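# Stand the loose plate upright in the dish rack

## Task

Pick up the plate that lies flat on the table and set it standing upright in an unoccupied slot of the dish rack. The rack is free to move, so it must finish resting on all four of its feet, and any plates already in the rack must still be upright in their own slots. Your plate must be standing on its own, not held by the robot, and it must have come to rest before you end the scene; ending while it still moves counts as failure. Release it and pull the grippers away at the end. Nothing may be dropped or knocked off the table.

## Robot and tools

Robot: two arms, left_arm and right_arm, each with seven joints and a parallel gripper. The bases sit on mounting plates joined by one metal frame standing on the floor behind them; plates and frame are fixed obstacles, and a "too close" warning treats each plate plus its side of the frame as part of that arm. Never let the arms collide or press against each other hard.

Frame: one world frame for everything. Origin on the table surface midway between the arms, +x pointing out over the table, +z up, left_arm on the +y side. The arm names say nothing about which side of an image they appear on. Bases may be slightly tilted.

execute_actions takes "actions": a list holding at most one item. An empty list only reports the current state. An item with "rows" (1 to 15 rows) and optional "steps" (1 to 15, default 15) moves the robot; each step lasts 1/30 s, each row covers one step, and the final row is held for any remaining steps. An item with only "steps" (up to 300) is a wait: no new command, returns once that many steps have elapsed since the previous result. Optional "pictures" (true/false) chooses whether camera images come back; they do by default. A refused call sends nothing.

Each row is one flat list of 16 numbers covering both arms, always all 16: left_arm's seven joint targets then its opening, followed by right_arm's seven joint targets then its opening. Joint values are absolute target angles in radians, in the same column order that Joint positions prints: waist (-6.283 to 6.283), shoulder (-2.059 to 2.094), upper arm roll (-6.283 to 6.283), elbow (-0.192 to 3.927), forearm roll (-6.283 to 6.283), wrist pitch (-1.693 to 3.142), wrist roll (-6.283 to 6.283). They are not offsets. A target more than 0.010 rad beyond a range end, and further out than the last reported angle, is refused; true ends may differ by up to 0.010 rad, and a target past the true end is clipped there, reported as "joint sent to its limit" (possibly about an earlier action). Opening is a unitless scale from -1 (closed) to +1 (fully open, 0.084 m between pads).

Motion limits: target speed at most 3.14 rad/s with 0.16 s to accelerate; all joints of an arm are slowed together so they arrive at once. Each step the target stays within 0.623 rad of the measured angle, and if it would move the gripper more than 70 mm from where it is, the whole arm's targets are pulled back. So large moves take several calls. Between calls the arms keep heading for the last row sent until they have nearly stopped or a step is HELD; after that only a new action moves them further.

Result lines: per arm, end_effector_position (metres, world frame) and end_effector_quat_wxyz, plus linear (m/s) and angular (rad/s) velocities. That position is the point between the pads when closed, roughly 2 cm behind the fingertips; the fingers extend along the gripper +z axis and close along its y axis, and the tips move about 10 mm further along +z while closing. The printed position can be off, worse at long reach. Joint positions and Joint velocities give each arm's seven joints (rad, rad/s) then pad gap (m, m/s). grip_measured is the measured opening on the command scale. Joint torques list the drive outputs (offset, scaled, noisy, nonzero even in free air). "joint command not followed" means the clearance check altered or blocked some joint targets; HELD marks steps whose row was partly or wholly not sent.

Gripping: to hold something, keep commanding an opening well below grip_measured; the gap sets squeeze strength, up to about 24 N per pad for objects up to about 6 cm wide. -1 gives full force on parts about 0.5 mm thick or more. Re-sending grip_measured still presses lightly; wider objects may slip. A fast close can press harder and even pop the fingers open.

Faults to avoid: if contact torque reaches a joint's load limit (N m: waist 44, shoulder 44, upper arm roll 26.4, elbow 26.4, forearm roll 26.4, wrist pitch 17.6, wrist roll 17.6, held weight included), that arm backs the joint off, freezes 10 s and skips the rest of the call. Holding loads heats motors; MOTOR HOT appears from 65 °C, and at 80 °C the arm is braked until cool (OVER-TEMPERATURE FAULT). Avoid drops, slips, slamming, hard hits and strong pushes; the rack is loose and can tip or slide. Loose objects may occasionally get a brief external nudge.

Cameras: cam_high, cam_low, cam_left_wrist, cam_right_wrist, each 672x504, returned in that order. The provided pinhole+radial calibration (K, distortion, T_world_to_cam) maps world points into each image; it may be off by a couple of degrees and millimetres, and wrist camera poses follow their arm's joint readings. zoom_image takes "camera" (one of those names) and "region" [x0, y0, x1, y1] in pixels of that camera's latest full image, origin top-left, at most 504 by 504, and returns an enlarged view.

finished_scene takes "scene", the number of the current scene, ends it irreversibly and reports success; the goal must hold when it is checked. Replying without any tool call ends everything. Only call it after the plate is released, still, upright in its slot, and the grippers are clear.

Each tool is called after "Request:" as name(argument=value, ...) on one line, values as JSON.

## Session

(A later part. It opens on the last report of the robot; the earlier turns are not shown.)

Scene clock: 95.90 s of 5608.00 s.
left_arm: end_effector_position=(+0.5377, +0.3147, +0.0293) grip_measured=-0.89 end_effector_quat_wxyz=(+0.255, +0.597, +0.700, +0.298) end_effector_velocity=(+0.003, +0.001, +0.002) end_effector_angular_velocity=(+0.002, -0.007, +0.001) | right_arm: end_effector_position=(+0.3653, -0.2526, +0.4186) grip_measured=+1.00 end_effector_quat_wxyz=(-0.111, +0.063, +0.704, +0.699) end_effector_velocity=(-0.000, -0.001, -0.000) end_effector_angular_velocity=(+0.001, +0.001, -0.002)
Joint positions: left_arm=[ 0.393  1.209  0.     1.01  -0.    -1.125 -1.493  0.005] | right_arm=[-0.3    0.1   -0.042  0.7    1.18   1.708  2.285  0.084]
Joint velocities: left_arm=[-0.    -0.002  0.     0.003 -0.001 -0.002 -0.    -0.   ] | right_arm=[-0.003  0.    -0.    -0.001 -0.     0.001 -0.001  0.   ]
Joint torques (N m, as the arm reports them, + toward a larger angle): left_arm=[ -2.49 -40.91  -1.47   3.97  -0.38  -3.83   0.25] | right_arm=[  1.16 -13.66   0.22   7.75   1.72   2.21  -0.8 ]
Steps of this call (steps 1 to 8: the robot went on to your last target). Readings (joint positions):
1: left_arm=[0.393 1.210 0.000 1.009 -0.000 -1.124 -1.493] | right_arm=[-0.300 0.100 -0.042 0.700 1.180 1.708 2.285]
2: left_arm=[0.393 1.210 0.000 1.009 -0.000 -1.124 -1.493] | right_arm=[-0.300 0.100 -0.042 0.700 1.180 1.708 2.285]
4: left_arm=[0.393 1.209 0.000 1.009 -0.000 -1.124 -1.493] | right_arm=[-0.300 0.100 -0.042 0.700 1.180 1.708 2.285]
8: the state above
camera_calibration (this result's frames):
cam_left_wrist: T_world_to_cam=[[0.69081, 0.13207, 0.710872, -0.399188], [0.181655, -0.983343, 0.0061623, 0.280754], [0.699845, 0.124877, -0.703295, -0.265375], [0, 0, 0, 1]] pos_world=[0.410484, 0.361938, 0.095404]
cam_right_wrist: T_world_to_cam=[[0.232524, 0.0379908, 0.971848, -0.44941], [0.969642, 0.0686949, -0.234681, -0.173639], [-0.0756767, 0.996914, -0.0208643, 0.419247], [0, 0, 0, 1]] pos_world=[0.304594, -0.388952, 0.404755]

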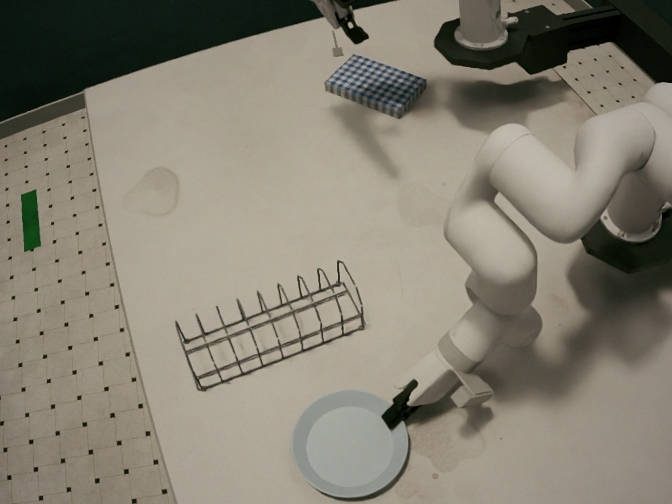

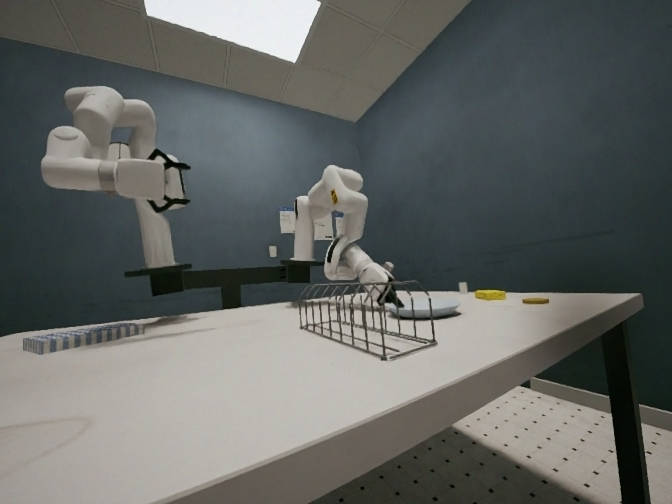

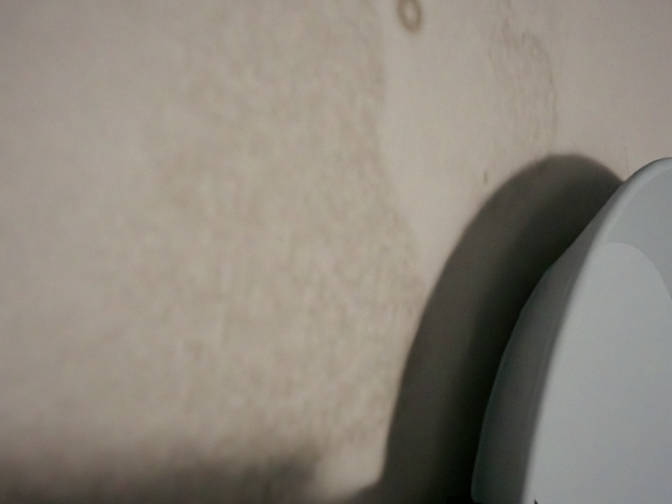

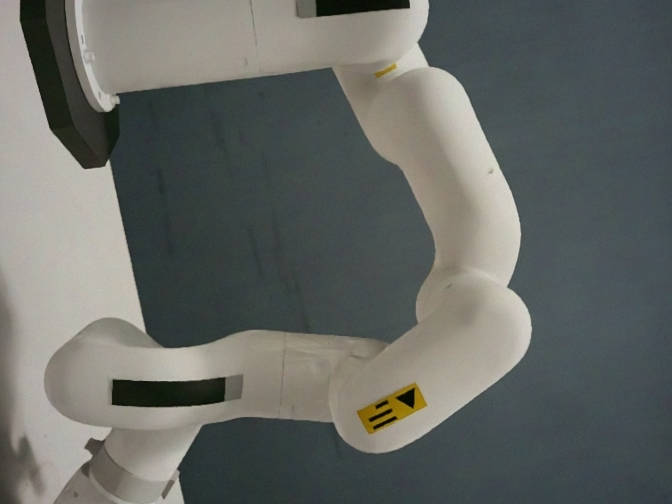

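Request:
execute_actions(actions=[{"rows":[[0.393,1.207,0,1.01,0,-1.123,-1.493,-1,-0.3,0.1,-0.042,0.7,1.18,1.708,2.285,1],[0.393,1.202,0,1.009,0,-1.116,-1.493,-1,-0.3,0.1,-0.042,0.7,1.18,1.708,2.285,1],[0.393,1.194,0,1.008,0,-1.105,-1.493,-1,-0.3,0.1,-0.042,0.7,1.18,1.708,2.285,1],[0.393,1.184,0,1.007,0,-1.09,-1.493,-1,-0.3,0.1,-0.042,0.7,1.18,1.708,2.285,1],[0.393,1.17,0,1.005,0,-1.071,-1.493,-1,-0.3,0.1,-0.042,0.7,1.18,1.708,2.285,1],[0.393,1.153,0,1.003,0,-1.047,-1.493,-1,-0.3,0.1,-0.042,0.7,1.18,1.708,2.285,1],[0.393,1.134,0,1.001,0,-1.022,-1.493,-1,-0.3,0.1,-0.042,0.7,1.18,1.708,2.285,1],[0.393,1.112,0,0.999,0,-0.991,-1.493,-1,-0.3,0.1,-0.042,0.7,1.18,1.708,2.285,1],[0.393,1.089,0,0.996,0,-0.96,-1.493,-1,-0.3,0.1,-0.042,0.7,1.18,1.708,2.285,1],[0.393,1.064,0,0.993,0,-0.925,-1.493,-1,-0.3,0.1,-0.042,0.7,1.18,1.708,2.285,1],[0.393,1.037,0,0.99,0,-0.887,-1.493,-1,-0.3,0.1,-0.042,0.7,1.18,1.708,2.285,1],[0.393,1.008,0,0.986,0,-0.847,-1.493,-1,-0.3,0.1,-0.042,0.7,1.18,1.708,2.285,1],[0.393,0.977,0,0.983,0,-0.804,-1.493,-1,-0.3,0.1,-0.042,0.7,1.18,1.708,2.285,1],[0.393,0.945,0,0.979,0,-0.759,-1.493,-1,-0.3,0.1,-0.042,0.7,1.18,1.708,2.285,1],[0.393,0.911,0,0.975,0,-0.713,-1.493,-1,-0.3,0.1,-0.042,0.7,1.18,1.708,2.285,1]],"steps":15}], pictures=false)

Request:
execute_actions(actions=[{"rows":[[0.393,0.877,0,0.971,0,-0.665,-1.493,-1,-0.3,0.1,-0.042,0.7,1.18,1.708,2.285,1],[0.393,0.841,0,0.966,0,-0.616,-1.493,-1,-0.3,0.1,-0.042,0.7,1.18,1.708,2.285,1],[0.393,0.804,0,0.962,0,-0.565,-1.493,-1,-0.3,0.1,-0.042,0.7,1.18,1.708,2.285,1],[0.393,0.767,0,0.958,0,-0.514,-1.493,-1,-0.3,0.1,-0.042,0.7,1.18,1.708,2.285,1],[0.393,0.729,0,0.953,0,-0.462,-1.493,-1,-0.3,0.1,-0.042,0.7,1.18,1.708,2.285,1],[0.393,0.692,0,0.949,0,-0.41,-1.493,-1,-0.3,0.1,-0.042,0.7,1.18,1.708,2.285,1],[0.393,0.654,0,0.944,0,-0.357,-1.493,-1,-0.3,0.1,-0.042,0.7,1.18,1.708,2.285,1],[0.393,0.614,0,0.94,0,-0.303,-1.493,-1,-0.3,0.1,-0.042,0.7,1.18,1.708,2.285,1],[0.393,0.577,0,0.935,0,-0.251,-1.493,-1,-0.3,0.1,-0.042,0.7,1.18,1.708,2.285,1],[0.393,0.539,0,0.931,0,-0.198,-1.493,-1,-0.3,0.1,-0.042,0.7,1.18,1.708,2.285,1],[0.393,0.501,0,0.926,0,-0.146,-1.493,-1,-0.3,0.1,-0.042,0.7,1.18,1.708,2.285,1],[0.393,0.464,0,0.922,0,-0.095,-1.493,-1,-0.3,0.1,-0.042,0.7,1.18,1.708,2.285,1],[0.393,0.427,0,0.918,0,-0.044,-1.493,-1,-0.3,0.1,-0.042,0.7,1.18,1.708,2.285,1],[0.393,0.391,0,0.913,0,0.005,-1.493,-1,-0.3,0.1,-0.042,0.7,1.18,1.708,2.285,1],[0.393,0.357,0,0.909,0,0.053,-1.493,-1,-0.3,0.1,-0.042,0.7,1.18,1.708,2.285,1]],"steps":15}], pictures=false)

Request:
execute_actions(actions=[{"rows":[[0.393,0.324,0,0.905,0,0.099,-1.489,-1,-0.3,0.1,-0.042,0.7,1.18,1.708,2.285,1],[0.393,0.291,0,0.901,0,0.144,-1.477,-1,-0.3,0.1,-0.042,0.7,1.18,1.708,2.285,1],[0.393,0.26,0,0.898,0,0.187,-1.459,-1,-0.3,0.1,-0.042,0.7,1.18,1.708,2.285,1],[0.393,0.232,0,0.894,0,0.227,-1.433,-1,-0.3,0.1,-0.042,0.7,1.18,1.708,2.285,1],[0.393,0.204,0,0.891,0,0.265,-1.401,-1,-0.3,0.1,-0.042,0.7,1.18,1.708,2.285,1],[0.393,0.179,0,0.888,0,0.3,-1.36,-1,-0.3,0.1,-0.042,0.7,1.18,1.708,2.285,1],[0.393,0.156,0,0.885,0,0.331,-1.317,-1,-0.3,0.1,-0.042,0.7,1.18,1.708,2.285,1],[0.393,0.134,0,0.883,0,0.362,-1.266,-1,-0.3,0.1,-0.042,0.7,1.18,1.708,2.285,1],[0.393,0.115,0,0.881,0,0.387,-1.212,-1,-0.3,0.1,-0.042,0.7,1.18,1.708,2.285,1],[0.393,0.098,0,0.879,0,0.411,-1.152,-1,-0.3,0.1,-0.042,0.7,1.18,1.708,2.285,1],[0.393,0.084,0,0.877,0,0.43,-1.087,-1,-0.3,0.1,-0.042,0.7,1.18,1.708,2.285,1],[0.393,0.074,0,0.876,0,0.444,-1.019,-1,-0.3,0.1,-0.042,0.7,1.18,1.708,2.285,1],[0.393,0.066,0,0.875,0,0.455,-0.946,-1,-0.3,0.1,-0.042,0.7,1.18,1.708,2.285,1],[0.393,0.061,0,0.874,0,0.463,-0.871,-1,-0.3,0.1,-0.042,0.7,1.18,1.708,2.285,1],[0.393,0.059,0,0.874,0,0.465,-0.792,-1,-0.3,0.1,-0.042,0.7,1.18,1.708,2.285,1]],"steps":15}], pictures=false)

Request:
execute_actions(actions=[{"rows":[[0.392,0.059,0,0.873,0,0.462,-0.711,-1,-0.3,0.1,-0.042,0.7,1.18,1.708,2.285,1],[0.388,0.059,0,0.872,0,0.452,-0.627,-1,-0.3,0.1,-0.042,0.7,1.18,1.708,2.285,1],[0.381,0.059,0,0.869,0,0.437,-0.54,-1,-0.3,0.1,-0.042,0.7,1.18,1.708,2.285,1],[0.372,0.059,0,0.865,0,0.416,-0.454,-1,-0.3,0.1,-0.042,0.7,1.18,1.708,2.285,1],[0.362,0.06,0,0.86,0,0.391,-0.365,-1,-0.3,0.1,-0.042,0.7,1.18,1.708,2.285,1],[0.349,0.061,0,0.854,0,0.361,-0.275,-1,-0.3,0.1,-0.042,0.7,1.18,1.708,2.285,1],[0.335,0.063,0,0.848,0,0.326,-0.186,-1,-0.3,0.1,-0.042,0.7,1.18,1.708,2.285,1],[0.319,0.066,0,0.84,0,0.289,-0.094,-1,-0.3,0.1,-0.042,0.7,1.18,1.708,2.285,1],[0.302,0.069,0,0.833,0,0.248,-0.005,-1,-0.3,0.1,-0.042,0.7,1.18,1.708,2.285,1],[0.284,0.074,0,0.824,0,0.205,0.085,-1,-0.3,0.1,-0.042,0.7,1.18,1.708,2.285,1],[0.265,0.079,0,0.815,0,0.159,0.174,-1,-0.3,0.1,-0.042,0.7,1.18,1.708,2.285,1],[0.245,0.086,0,0.806,0,0.112,0.26,-1,-0.3,0.1,-0.042,0.7,1.18,1.708,2.285,1],[0.224,0.094,0,0.797,0,0.062,0.347,-1,-0.3,0.1,-0.042,0.7,1.18,1.708,2.285,1],[0.204,0.104,0,0.788,0,0.013,0.431,-1,-0.3,0.1,-0.042,0.7,1.18,1.708,2.285,1],[0.183,0.114,0,0.778,0,-0.037,0.512,-1,-0.3,0.1,-0.042,0.7,1.18,1.708,2.285,1]],"steps":15}], pictures=false)

Request:
execute_actions(actions=[{"rows":[[0.161,0.126,0,0.768,0,-0.087,0.591,-1,-0.3,0.1,-0.042,0.7,1.18,1.708,2.285,1],[0.141,0.138,0,0.759,0,-0.136,0.666,-1,-0.3,0.1,-0.042,0.7,1.18,1.708,2.285,1],[0.12,0.151,0,0.75,0,-0.186,0.739,-1,-0.3,0.1,-0.042,0.7,1.18,1.708,2.285,1],[0.1,0.165,0,0.741,0,-0.233,0.807,-1,-0.3,0.1,-0.042,0.7,1.18,1.708,2.285,1],[0.081,0.18,0,0.732,0,-0.279,0.872,-1,-0.3,0.1,-0.042,0.7,1.18,1.708,2.285,1],[0.063,0.194,0,0.723,0,-0.322,0.932,-1,-0.3,0.1,-0.042,0.7,1.18,1.708,2.285,1],[0.046,0.209,0,0.716,0,-0.363,0.986,-1,-0.3,0.1,-0.042,0.7,1.18,1.708,2.285,1],[0.03,0.222,0,0.708,0,-0.4,1.037,-1,-0.3,0.1,-0.042,0.7,1.18,1.708,2.285,1],[0.016,0.236,0,0.702,0,-0.435,1.08,-1,-0.3,0.1,-0.042,0.7,1.18,1.708,2.285,1],[0.003,0.248,0,0.696,0,-0.465,1.121,-1,-0.3,0.1,-0.042,0.7,1.18,1.708,2.285,1],[-0.007,0.258,0,0.691,0,-0.49,1.153,-1,-0.3,0.1,-0.042,0.7,1.18,1.708,2.285,1],[-0.016,0.267,0,0.687,0,-0.511,1.178,-1,-0.3,0.1,-0.042,0.7,1.18,1.708,2.285,1],[-0.023,0.273,0,0.684,0,-0.526,1.197,-1,-0.3,0.1,-0.042,0.7,1.18,1.708,2.285,1],[-0.027,0.278,0,0.683,0,-0.536,1.209,-1,-0.3,0.1,-0.042,0.7,1.18,1.708,2.285,1],[-0.028,0.279,0,0.682,0,-0.539,1.213,-1,-0.3,0.1,-0.042,0.7,1.18,1.708,2.285,1]],"steps":15}], pictures=false)

Request:
execute_actions(actions=[{"steps":14}])

Request:
zoom_image(camera="cam_high", region=[220, 170, 400, 370])

Request:
zoom_image(camera="cam_low", region=[270, 170, 450, 370])

Scene clock: 134.53 s of 5608.00 s.
left_arm: end_effector_position=(+0.5723, +0.3240, +0.0604) grip_measured=-0.89 end_effector_quat_wxyz=(+0.231, +0.609, +0.711, +0.265) end_effector_velocity=(+0.130, +0.037, +0.156) end_effector_angular_velocity=(-0.083, +0.382, -0.023) | right_arm: end_effector_position=(+0.3653, -0.2526, +0.4186) grip_measured=+1.00 end_effector_quat_wxyz=(-0.111, +0.063, +0.704, +0.699) end_effector_velocity=(-0.001, +0.000, -0.000) end_effector_angular_velocity=(+0.001, +0.002, +0.002)
Joint positions: left_arm=[ 0.393  1.031  0.     0.989  0.    -0.879 -1.493  0.005] | right_arm=[-0.3    0.1   -0.042  0.7    1.18   1.708  2.285  0.084]
Joint velocities: left_arm=[ 0.    -0.791 -0.001 -0.091  0.     1.092  0.001  0.   ] | right_arm=[ 0.001  0.001 -0.001 -0.001 -0.001  0.001  0.     0.   ]
Joint torques (N m, as the arm reports them, + toward a larger angle): left_arm=[ -2.32 -48.1   -1.6    7.74  -0.45  -3.79   0.25] | right_arm=[  1.25 -13.47   0.09   7.86   1.9    2.22  -0.83]
Steps of this call (steps 1 to 15: the robot went on to your last target; steps 16 to 100: nothing new was sent; then 34.80 s passed at rest; steps 101 to 115: all 15 steps of this action). Readings (joint positions):
101: left_arm=[0.393 1.209 -0.000 1.010 0.000 -1.125 -1.493] | right_arm=[-0.300 0.100 -0.042 0.700 1.180 1.708 2.285]
102: left_arm=[0.393 1.209 0.000 1.010 -0.000 -1.124 -1.493] | right_arm=[-0.300 0.100 -0.042 0.700 1.180 1.708 2.285]
104: left_arm=[0.393 1.205 0.000 1.009 -0.000 -1.118 -1.493] | right_arm=[-0.300 0.100 -0.042 0.700 1.180 1.708 2.285]
108: left_arm=[0.393 1.172 0.000 1.004 -0.000 -1.072 -1.493] | right_arm=[-0.300 0.100 -0.042 0.700 1.180 1.708 2.285]
115: the state above

Scene clock: 135.03 s of 5608.00 s.
left_arm: end_effector_position=(+0.6065, +0.3388, +0.1859) grip_measured=-0.89 end_effector_quat_wxyz=(+0.159, +0.636, +0.737, +0.166) end_effector_velocity=(-0.034, +0.011, +0.314) end_effector_angular_velocity=(-0.115, +0.534, -0.032) | right_arm: end_effector_position=(+0.3653, -0.2526, +0.4186) grip_measured=+1.00 end_effector_quat_wxyz=(-0.111, +0.063, +0.704, +0.699) end_effector_velocity=(+0.001, -0.001, +0.000) end_effector_angular_velocity=(+0.001, -0.001, -0.004)
Joint positions: left_arm=[ 0.393  0.517 -0.     0.929  0.    -0.169 -1.493  0.005] | right_arm=[-0.3    0.1   -0.042  0.7    1.18   1.708  2.285  0.084]
Joint velocities: left_arm=[-0.    -1.119 -0.    -0.131  0.     1.534 -0.001 -0.   ] | right_arm=[-0.002 -0.    -0.     0.001  0.002  0.001 -0.     0.   ]
Joint torques (N m, as the arm reports them, + toward a larger angle): left_arm=[ -2.38 -43.03  -1.45  15.42  -0.43  -3.08   0.35] | right_arm=[  1.13 -13.63   0.28   7.8    1.68   2.19  -0.81]
Steps of this call (steps 1 to 15: all 15 steps of this action). Readings (joint positions):
1: left_arm=[0.393 1.004 0.000 0.986 0.000 -0.842 -1.493] | right_arm=[-0.300 0.100 -0.042 0.700 1.180 1.708 2.285]
2: left_arm=[0.393 0.975 0.000 0.983 0.000 -0.802 -1.493] | right_arm=[-0.300 0.100 -0.042 0.700 1.180 1.708 2.285]
4: left_arm=[0.393 0.914 0.000 0.975 0.000 -0.717 -1.493] | right_arm=[-0.300 0.100 -0.042 0.700 1.180 1.708 2.285]
8: left_arm=[0.393 0.777 -0.000 0.959 0.000 -0.528 -1.493] | right_arm=[-0.300 0.100 -0.042 0.700 1.180 1.708 2.285]
15: the state above

Scene clock: 135.53 s of 5608.00 s.
left_arm: end_effector_position=(+0.5595, +0.3357, +0.3050) grip_measured=-0.89 end_effector_quat_wxyz=(+0.080, +0.783, +0.609, +0.100) end_effector_velocity=(-0.070, -0.009, +0.102) end_effector_angular_velocity=(+0.406, +0.179, -1.712) | right_arm: end_effector_position=(+0.3653, -0.2526, +0.4186) grip_measured=+1.00 end_effector_quat_wxyz=(-0.111, +0.063, +0.704, +0.699) end_effector_velocity=(+0.000, +0.000, +0.001) end_effector_angular_velocity=(-0.001, -0.003, +0.000)
Joint positions: left_arm=[ 0.393  0.1   -0.     0.879  0.     0.407 -1.103  0.005] | right_arm=[-0.3    0.1   -0.042  0.7    1.18   1.708  2.285  0.084]
Joint velocities: left_arm=[-0.    -0.363 -0.    -0.044 -0.     0.507  1.758 -0.   ] | right_arm=[ 0.001 -0.002 -0.    -0.     0.    -0.    -0.001  0.   ]
Joint torques (N m, as the arm reports them, + toward a larger angle): left_arm=[ -2.29 -33.14  -1.32  21.56  -0.58  -2.7    0.38] | right_arm=[  1.05 -13.49   0.12   7.71   1.6    2.12  -0.74]
Steps of this call (steps 1 to 15: all 15 steps of this action). Readings (joint positions):
1: left_arm=[0.393 0.480 -0.000 0.924 0.000 -0.118 -1.493] | right_arm=[-0.300 0.100 -0.042 0.700 1.180 1.708 2.285]
2: left_arm=[0.393 0.443 -0.000 0.920 0.000 -0.068 -1.493] | right_arm=[-0.300 0.100 -0.042 0.700 1.180 1.708 2.285]
4: left_arm=[0.393 0.372 -0.000 0.911 0.000 0.030 -1.489] | right_arm=[-0.300 0.100 -0.042 0.700 1.180 1.708 2.285]
8: left_arm=[0.393 0.243 0.000 0.896 0.000 0.209 -1.418] | right_arm=[-0.300 0.100 -0.042 0.700 1.180 1.708 2.285]
15: the state above

Scene clock: 136.03 s of 5608.00 s.
left_arm: end_effector_position=(+0.5920, +0.2804, +0.3310) grip_measured=-0.89 end_effector_quat_wxyz=(+0.017, +0.976, +0.025, +0.217) end_effector_velocity=(+0.153, -0.286, +0.047) end_effector_angular_velocity=(+1.129, -0.965, -2.822) | right_arm: end_effector_position=(+0.3653, -0.2526, +0.4186) grip_measured=+1.00 end_effector_quat_wxyz=(-0.111, +0.063, +0.704, +0.699) end_effector_velocity=(-0.000, +0.000, -0.000) end_effector_angular_velocity=(-0.000, +0.000, +0.001)
Joint positions: left_arm=[ 0.282  0.076 -0.001  0.824  0.     0.201  0.065  0.005] | right_arm=[-0.3    0.1   -0.042  0.7    1.18   1.708  2.285  0.084]
Joint velocities: left_arm=[-0.54   0.166 -0.    -0.242 -0.    -1.28   2.594 -0.   ] | right_arm=[ 0.     0.     0.    -0.    -0.001  0.    -0.     0.   ]
Joint torques (N m, as the arm reports them, + toward a larger angle): left_arm=[ -3.33 -33.43  -2.14  20.56  -0.55  -2.98   0.24] | right_arm=[  1.36 -13.9    0.13   7.99   1.61   2.26  -0.77]
Steps of this call (steps 1 to 15: all 15 steps of this action). Readings (joint positions):
1: left_arm=[0.393 0.089 -0.000 0.878 0.000 0.422 -1.042] | right_arm=[-0.300 0.100 -0.042 0.700 1.180 1.708 2.285]
2: left_arm=[0.393 0.081 -0.000 0.876 0.000 0.434 -0.978] | right_arm=[-0.300 0.100 -0.042 0.700 1.180 1.708 2.285]
4: left_arm=[0.393 0.070 0.000 0.874 0.000 0.448 -0.840] | right_arm=[-0.300 0.100 -0.042 0.700 1.180 1.708 2.285]
8: left_arm=[0.380 0.063 0.002 0.866 0.000 0.428 -0.532] | right_arm=[-0.300 0.100 -0.042 0.700 1.180 1.708 2.285]
15: the state above

Scene clock: 136.53 s of 5608.00 s.
left_arm: end_effector_position=(+0.6090, +0.1180, +0.3270) grip_measured=-0.89 end_effector_quat_wxyz=(-0.139, +0.742, -0.538, +0.375) end_effector_velocity=(-0.057, -0.199, -0.041) end_effector_angular_velocity=(+0.638, -0.546, -1.014) | right_arm: end_effector_position=(+0.3653, -0.2526, +0.4186) grip_measured=+1.00 end_effector_quat_wxyz=(-0.111, +0.063, +0.704, +0.699) end_effector_velocity=(-0.000, -0.000, -0.000) end_effector_angular_velocity=(+0.000, -0.000, +0.000)
Joint positions: left_arm=[ 0.001  0.252 -0.001  0.694  0.    -0.466  1.118  0.005] | right_arm=[-0.3    0.1   -0.042  0.7    1.18   1.708  2.285  0.084]
Joint velocities: left_arm=[-0.34   0.315 -0.002 -0.158  0.001 -0.792  1.037 -0.   ] | right_arm=[-0.001  0.     0.001 -0.    -0.001  0.    -0.001  0.   ]
Joint torques (N m, as the arm reports them, + toward a larger angle): left_arm=[ -0.41 -41.52  -0.22  20.36  -0.68  -2.82  -0.76] | right_arm=[  1.54 -13.5    0.21   7.84   1.74   2.31  -0.94]
Steps of this call (steps 1 to 15: all 15 steps of this action). Readings (joint positions):
1: left_arm=[0.264 0.082 -0.001 0.816 0.000 0.157 0.152] | right_arm=[-0.300 0.100 -0.042 0.700 1.180 1.708 2.285]
2: left_arm=[0.245 0.089 -0.001 0.807 0.000 0.112 0.238] | right_arm=[-0.300 0.100 -0.042 0.700 1.180 1.708 2.285]
4: left_arm=[0.204 0.107 -0.000 0.788 -0.000 0.016 0.407] | right_arm=[-0.300 0.100 -0.042 0.700 1.180 1.708 2.285]
8: left_arm=[0.121 0.155 -0.001 0.750 0.000 -0.182 0.722] | right_arm=[-0.300 0.100 -0.042 0.700 1.180 1.708 2.285]
15: the state above

Scene clock: 137.00 s of 5608.00 s.
left_arm: end_effector_position=(+0.6051, +0.1023, +0.3256) grip_measured=-0.89 end_effector_quat_wxyz=(-0.159, +0.703, -0.576, +0.385) end_effector_velocity=(-0.002, -0.004, -0.001) end_effector_angular_velocity=(+0.003, -0.000, -0.012) | right_arm: end_effector_position=(+0.3653, -0.2526, +0.4186) grip_measured=+1.00 end_effector_quat_wxyz=(-0.111, +0.063, +0.704, +0.699) end_effector_velocity=(+0.000, +0.000, +0.000) end_effector_angular_velocity=(-0.000, -0.001, +0.001)
Joint positions: left_arm=[-0.027  0.278  0.     0.682 -0.    -0.539  1.212  0.005] | right_arm=[-0.3    0.1   -0.042  0.7    1.18   1.708  2.285  0.084]
Joint velocities: left_arm=[-0.004  0.003 -0.003 -0.004  0.001 -0.004  0.006  0.   ] | right_arm=[ 0.     0.     0.     0.001 -0.001  0.    -0.     0.   ]
Joint torques (N m, as the arm reports them, + toward a larger angle): left_arm=[ -2.94 -37.44  -2.33  17.92  -0.42  -3.56   0.1 ] | right_arm=[  1.35 -13.57   0.19   7.9    1.91   2.27  -0.86]
Steps of this call (steps 1 to 14: the robot went on to your last target). Readings (joint positions):
1: left_arm=[-0.009 0.261 -0.001 0.690 0.000 -0.489 1.148] | right_arm=[-0.300 0.100 -0.042 0.700 1.180 1.708 2.285]
2: left_arm=[-0.015 0.268 -0.001 0.687 0.000 -0.505 1.169] | right_arm=[-0.300 0.100 -0.042 0.700 1.180 1.708 2.285]
4: left_arm=[-0.022 0.274 -0.001 0.684 0.000 -0.523 1.192] | right_arm=[-0.300 0.100 -0.042 0.700 1.180 1.708 2.285]
8: left_arm=[-0.025 0.277 0.001 0.684 -0.000 -0.536 1.208] | right_arm=[-0.300 0.100 -0.042 0.700 1.180 1.708 2.285]
14: the state above
camera_calibration (this result's frames):
cam_left_wrist: T_world_to_cam=[[-0.676926, -0.307887, -0.668564, 0.693429], [-0.0425163, 0.92315, -0.382081, 0.124777], [0.734822, -0.230215, -0.637995, -0.0837243], [0, 0, 0, 1]] pos_world=[0.536228, 0.079035, 0.457861]
cam_right_wrist: T_world_to_cam=[[0.232524, 0.0379907, 0.971848, -0.44941], [0.969642, 0.0686947, -0.234682, -0.173639], [-0.0756766, 0.996914, -0.0208642, 0.419247], [0, 0, 0, 1]] pos_world=[0.304594, -0.388952, 0.404756]

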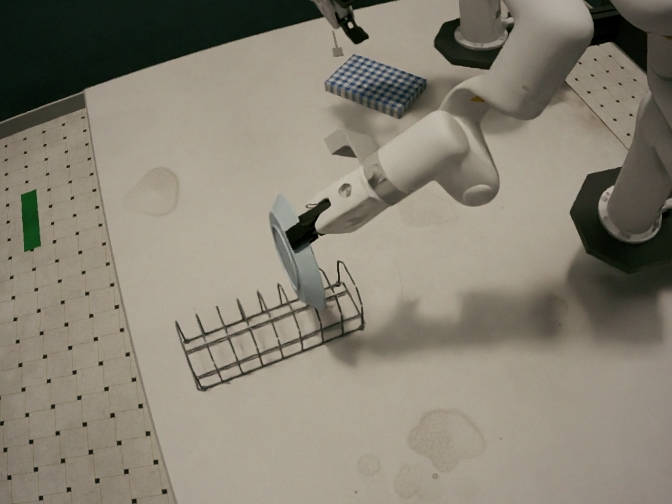

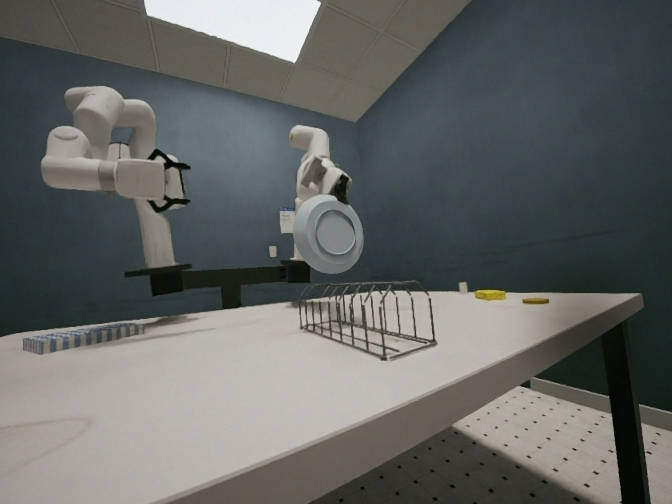

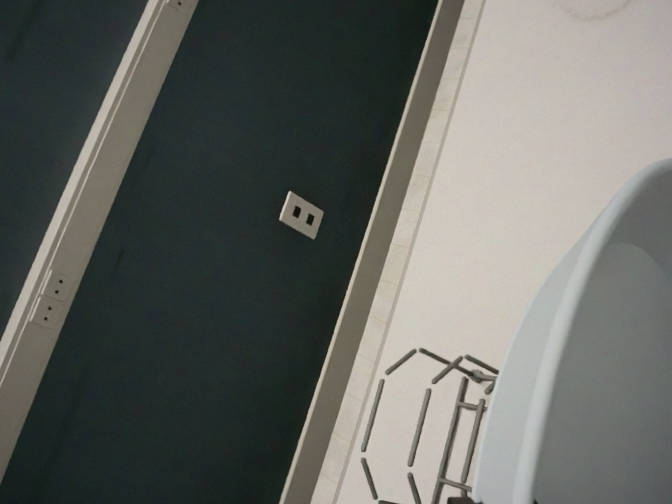

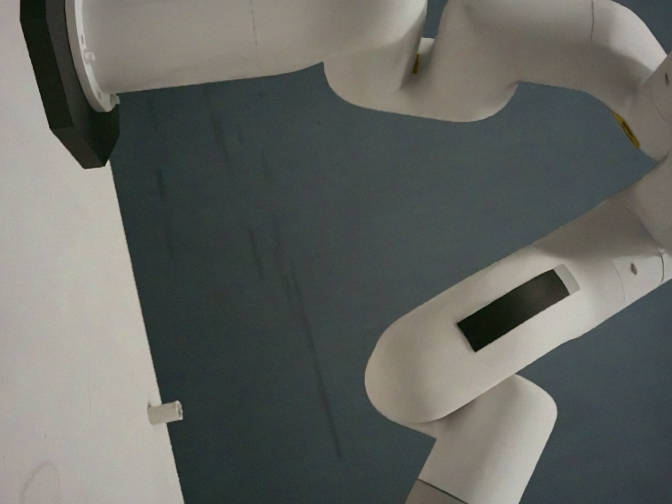

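Region (220, 170, 400, 370) of cam_high's 672x504 image, scaled by 2.520, with more detail than that image has; it fills the left 454 columns of this view, and the rest is white.

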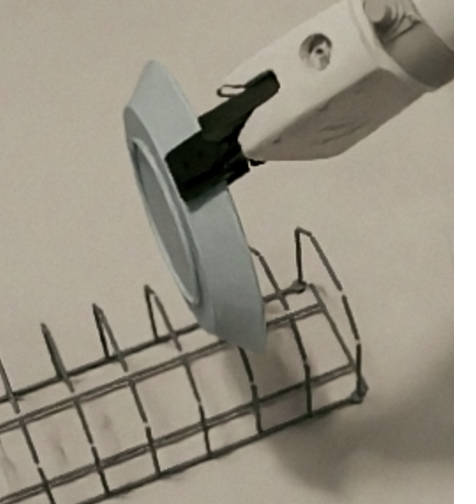

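Region (270, 170, 450, 370) of cam_low's 672x504 image, scaled by 2.520, with more detail than that image has; it fills the left 454 columns of this view, and the rest is white.

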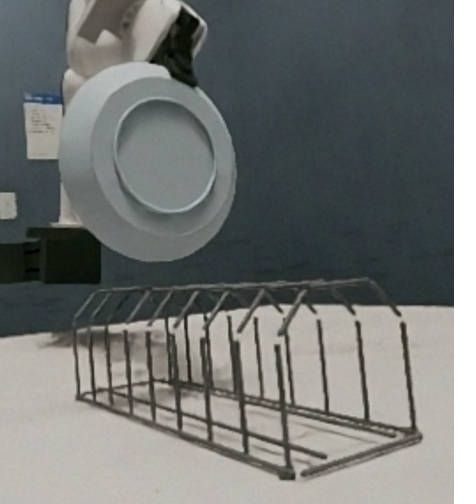

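Request:
execute_actions(actions=[])

Scene clock: 154.30 s of 5608.00 s.
left_arm: end_effector_position=(+0.6048, +0.1018, +0.3254) grip_measured=-0.89 end_effector_quat_wxyz=(-0.158, +0.703, -0.577, +0.385) end_effector_velocity=(-0.000, -0.001, +0.001) end_effector_angular_velocity=(+0.000, -0.002, -0.002) | right_arm: end_effector_position=(+0.3653, -0.2526, +0.4186) grip_measured=+1.00 end_effector_quat_wxyz=(-0.111, +0.063, +0.704, +0.699) end_effector_velocity=(-0.000, +0.000, +0.000) end_effector_angular_velocity=(+0.000, +0.001, -0.000)
Joint positions: left_arm=[-0.028  0.279  0.     0.682 -0.    -0.539  1.213  0.005] | right_arm=[-0.3    0.1   -0.042  0.7    1.18   1.708  2.285  0.084]
Joint velocities: left_arm=[ 0.    -0.002 -0.001 -0.001  0.001  0.     0.001 -0.   ] | right_arm=[ 0.    -0.001 -0.    -0.001  0.    -0.     0.001  0.   ]
Joint torques (N m, as the arm reports them, + toward a larger angle): left_arm=[ -3.   -37.46  -2.5   17.77  -0.54  -3.58   0.13] | right_arm=[  1.16 -13.58   0.23   7.96   1.52   2.21  -0.92]
Steps of this call (steps 1 to 30: the robot went on to your last target; steps 31 to 120: nothing new was sent; then 13.30 s passed at rest). Readings (joint positions):
1: left_arm=[-0.027 0.279 0.000 0.682 -0.000 -0.539 1.213] | right_arm=[-0.300 0.100 -0.042 0.700 1.180 1.708 2.285]
2: left_arm=[-0.028 0.279 0.000 0.682 -0.000 -0.539 1.213] | right_arm=[-0.300 0.100 -0.042 0.700 1.180 1.708 2.285]
4: left_arm=[-0.028 0.279 0.000 0.682 -0.000 -0.539 1.213] | right_arm=[-0.300 0.100 -0.042 0.700 1.180 1.708 2.285]
8: left_arm=[-0.028 0.279 0.000 0.682 -0.000 -0.539 1.213] | right_arm=[-0.300 0.100 -0.042 0.700 1.180 1.708 2.285]
120: the state above
All arms were judged still, so your last target was given up. Only a new action makes them travel on or press farther. Fingers that are still opening or closing keep moving.
camera_calibration (this result's frames):
cam_left_wrist: T_world_to_cam=[[-0.677458, -0.306655, -0.668591, 0.69311], [-0.0412253, 0.923353, -0.381732, 0.124272], [0.734405, -0.231045, -0.638175, -0.0834158], [0, 0, 0, 1]] pos_world=[0.535937, 0.078526, 0.457612]
cam_right_wrist: T_world_to_cam=[[0.232524, 0.0379904, 0.971848, -0.44941], [0.969642, 0.0686948, -0.234681, -0.173639], [-0.0756766, 0.996914, -0.020864, 0.419247], [0, 0, 0, 1]] pos_world=[0.304594, -0.388952, 0.404756]

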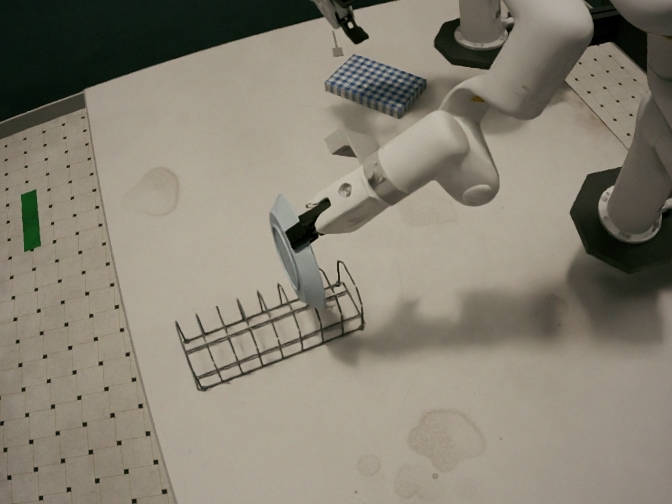

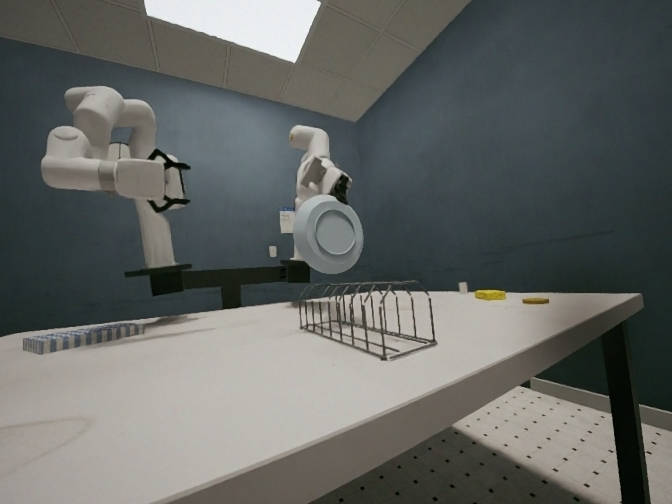

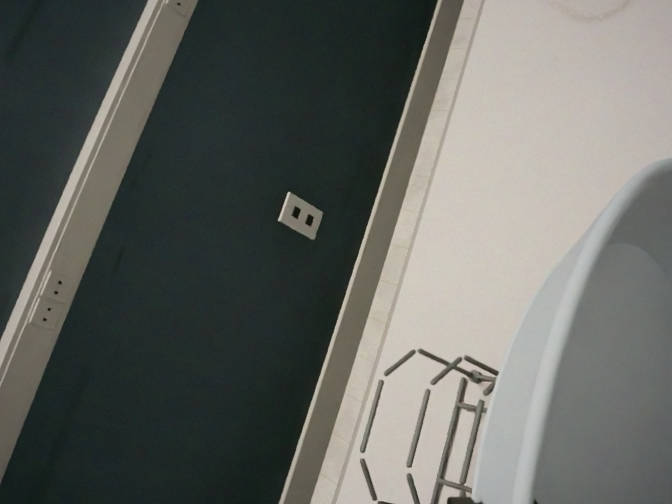

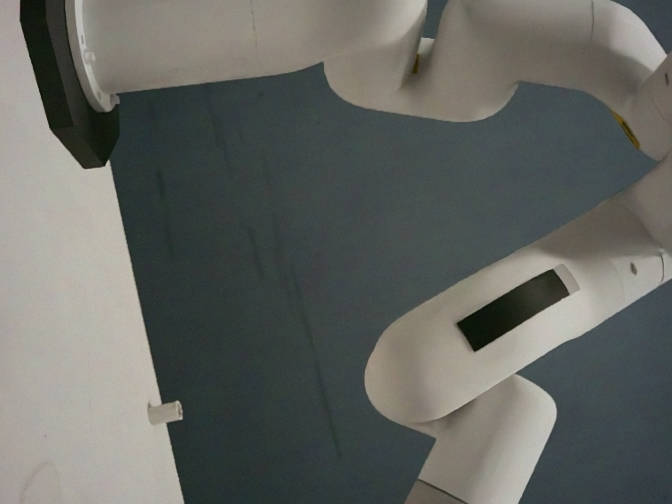

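Request:
execute_actions(actions=[{"rows":[[-0.028,0.282,0,0.683,0,-0.541,1.213,-1,-0.3,0.1,-0.042,0.7,1.18,1.708,2.285,1],[-0.027,0.289,0,0.686,0,-0.545,1.214,-1,-0.3,0.1,-0.042,0.7,1.18,1.708,2.285,1],[-0.027,0.299,0,0.689,0,-0.552,1.215,-1,-0.3,0.1,-0.042,0.7,1.18,1.708,2.285,1],[-0.026,0.311,0,0.693,0,-0.56,1.216,-1,-0.3,0.1,-0.042,0.7,1.18,1.708,2.285,1],[-0.025,0.325,0,0.698,0,-0.569,1.217,-1,-0.3,0.1,-0.042,0.7,1.18,1.708,2.285,1],[-0.024,0.338,0,0.703,0,-0.577,1.218,-1,-0.3,0.1,-0.042,0.7,1.18,1.708,2.285,1],[-0.023,0.35,0,0.707,0,-0.585,1.219,-1,-0.3,0.1,-0.042,0.7,1.18,1.708,2.285,1],[-0.023,0.36,0,0.711,0,-0.592,1.22,-1,-0.3,0.1,-0.042,0.7,1.18,1.708,2.285,1],[-0.022,0.367,0,0.713,0,-0.596,1.22,-1,-0.3,0.1,-0.042,0.7,1.18,1.708,2.285,1],[-0.022,0.37,0,0.714,0,-0.598,1.22,-1,-0.3,0.1,-0.042,0.7,1.18,1.708,2.285,1]],"steps":15}], pictures=false)

Request:
execute_actions(actions=[{"steps":8}])

Request:
zoom_image(camera="cam_high", region=[240, 200, 390, 360])

Request:
zoom_image(camera="cam_low", region=[280, 190, 450, 370])

Scene clock: 162.97 s of 5608.00 s.
left_arm: end_effector_position=(+0.6088, +0.1019, +0.3004) grip_measured=-0.89 end_effector_quat_wxyz=(-0.161, +0.703, -0.578, +0.383) end_effector_velocity=(+0.010, -0.003, +0.003) end_effector_angular_velocity=(-0.006, -0.034, -0.000) | right_arm: end_effector_position=(+0.3653, -0.2526, +0.4186) grip_measured=+1.00 end_effector_quat_wxyz=(-0.111, +0.063, +0.704, +0.699) end_effector_velocity=(+0.000, +0.000, -0.000) end_effector_angular_velocity=(+0.000, +0.001, +0.001)
Joint positions: left_arm=[-0.022  0.367  0.     0.712 -0.    -0.595  1.22   0.005] | right_arm=[-0.3    0.1   -0.042  0.7    1.18   1.708  2.285  0.084]
Joint velocities: left_arm=[ 0.     0.027 -0.002  0.027  0.001 -0.035  0.002 -0.   ] | right_arm=[ 0.001  0.002 -0.001  0.001 -0.001  0.001  0.     0.   ]
Joint torques (N m, as the arm reports them, + toward a larger angle): left_arm=[ -2.96 -39.19  -2.51  16.89  -0.33  -3.77   0.1 ] | right_arm=[  1.2  -13.57   0.22   7.73   1.61   2.09  -0.82]
Steps of this call (steps 1 to 90: nothing new was sent; then 5.17 s passed at rest; steps 91 to 105: all 15 steps of this action). Readings (joint positions):
91: left_arm=[-0.028 0.279 -0.000 0.682 0.000 -0.539 1.213] | right_arm=[-0.300 0.100 -0.042 0.700 1.180 1.708 2.285]
92: left_arm=[-0.028 0.280 -0.000 0.682 -0.000 -0.540 1.213] | right_arm=[-0.300 0.100 -0.042 0.700 1.180 1.708 2.285]
94: left_arm=[-0.028 0.285 -0.000 0.685 0.000 -0.544 1.214] | right_arm=[-0.300 0.100 -0.042 0.700 1.180 1.708 2.285]
98: left_arm=[-0.025 0.322 -0.000 0.697 0.000 -0.567 1.217] | right_arm=[-0.300 0.100 -0.042 0.700 1.180 1.708 2.285]
105: the state above

Scene clock: 163.23 s of 5608.00 s.
left_arm: end_effector_position=(+0.6094, +0.1018, +0.3002) grip_measured=-0.89 end_effector_quat_wxyz=(-0.161, +0.702, -0.577, +0.384) end_effector_velocity=(-0.001, +0.000, -0.004) end_effector_angular_velocity=(+0.002, +0.006, -0.000) | right_arm: end_effector_position=(+0.3653, -0.2526, +0.4186) grip_measured=+1.00 end_effector_quat_wxyz=(-0.111, +0.063, +0.704, +0.699) end_effector_velocity=(+0.000, -0.001, -0.000) end_effector_angular_velocity=(-0.003, -0.001, -0.001)
Joint positions: left_arm=[-0.022  0.37  -0.     0.714  0.    -0.598  1.22   0.005] | right_arm=[-0.3    0.1   -0.042  0.7    1.18   1.708  2.285  0.084]
Joint velocities: left_arm=[ 0.001  0.005  0.    -0.002 -0.001 -0.001  0.002  0.   ] | right_arm=[-0.001 -0.001 -0.     0.    -0.001 -0.002  0.     0.   ]
Joint torques (N m, as the arm reports them, + toward a larger angle): left_arm=[ -3.15 -39.05  -2.5   16.69  -0.37  -3.57   0.13] | right_arm=[  1.06 -13.6    0.13   7.86   1.87   2.1   -0.86]
Steps of this call (steps 1 to 8: the robot went on to your last target). Readings (joint positions):
1: left_arm=[-0.022 0.368 0.000 0.713 -0.000 -0.596 1.220] | right_arm=[-0.300 0.100 -0.042 0.700 1.180 1.708 2.285]
2: left_arm=[-0.022 0.368 -0.000 0.714 0.000 -0.597 1.220] | right_arm=[-0.300 0.100 -0.042 0.700 1.180 1.708 2.285]
4: left_arm=[-0.022 0.369 -0.000 0.714 0.000 -0.598 1.220] | right_arm=[-0.300 0.100 -0.042 0.700 1.180 1.708 2.285]
8: the state above
camera_calibration (this result's frames):
cam_left_wrist: T_world_to_cam=[[-0.676095, -0.303816, -0.67126, 0.679105], [-0.0419459, 0.925424, -0.376604, 0.113559], [0.735619, -0.226464, -0.638419, -0.103933], [0, 0, 0, 1]] pos_world=[0.540358, 0.0776956, 0.43227]
cam_right_wrist: T_world_to_cam=[[0.232524, 0.0379908, 0.971848, -0.44941], [0.969642, 0.0686949, -0.234681, -0.173639], [-0.0756768, 0.996914, -0.0208643, 0.419247], [0, 0, 0, 1]] pos_world=[0.304594, -0.388952, 0.404755]

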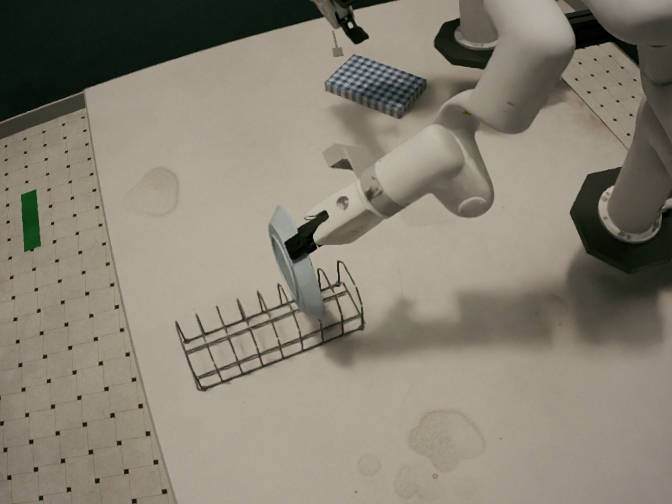

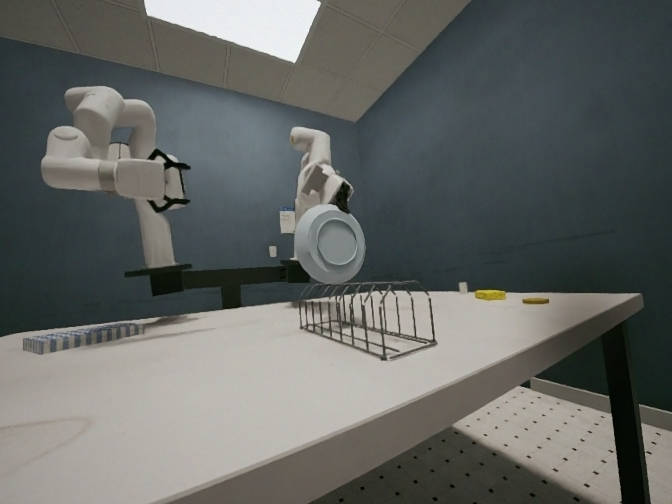

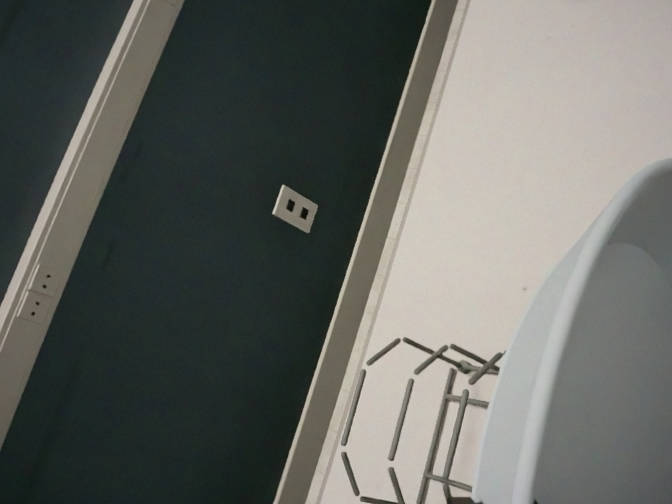

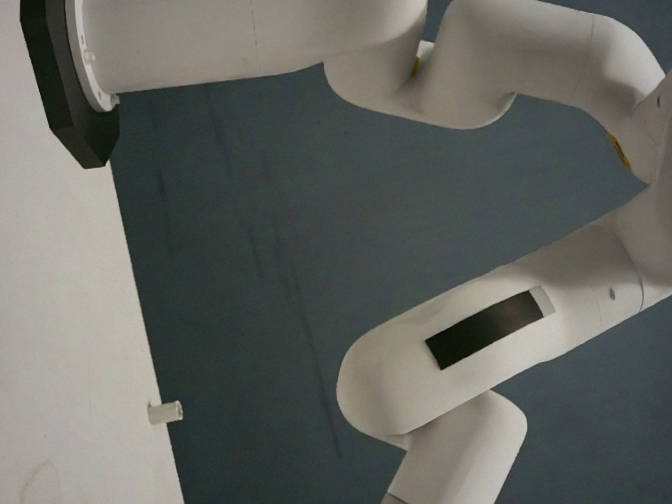

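Region (240, 200, 390, 360) of cam_high's 672x504 image, scaled by 3.150, with more detail than that image has; it fills the left 472 columns of this view, and the rest is white.

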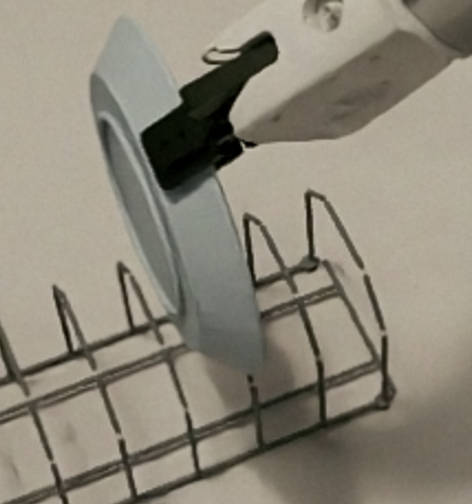

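Region (280, 190, 450, 370) of cam_low's 672x504 image, scaled by 2.800, with more detail than that image has.

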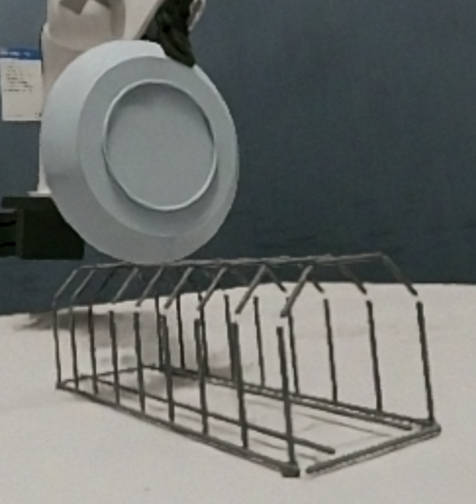

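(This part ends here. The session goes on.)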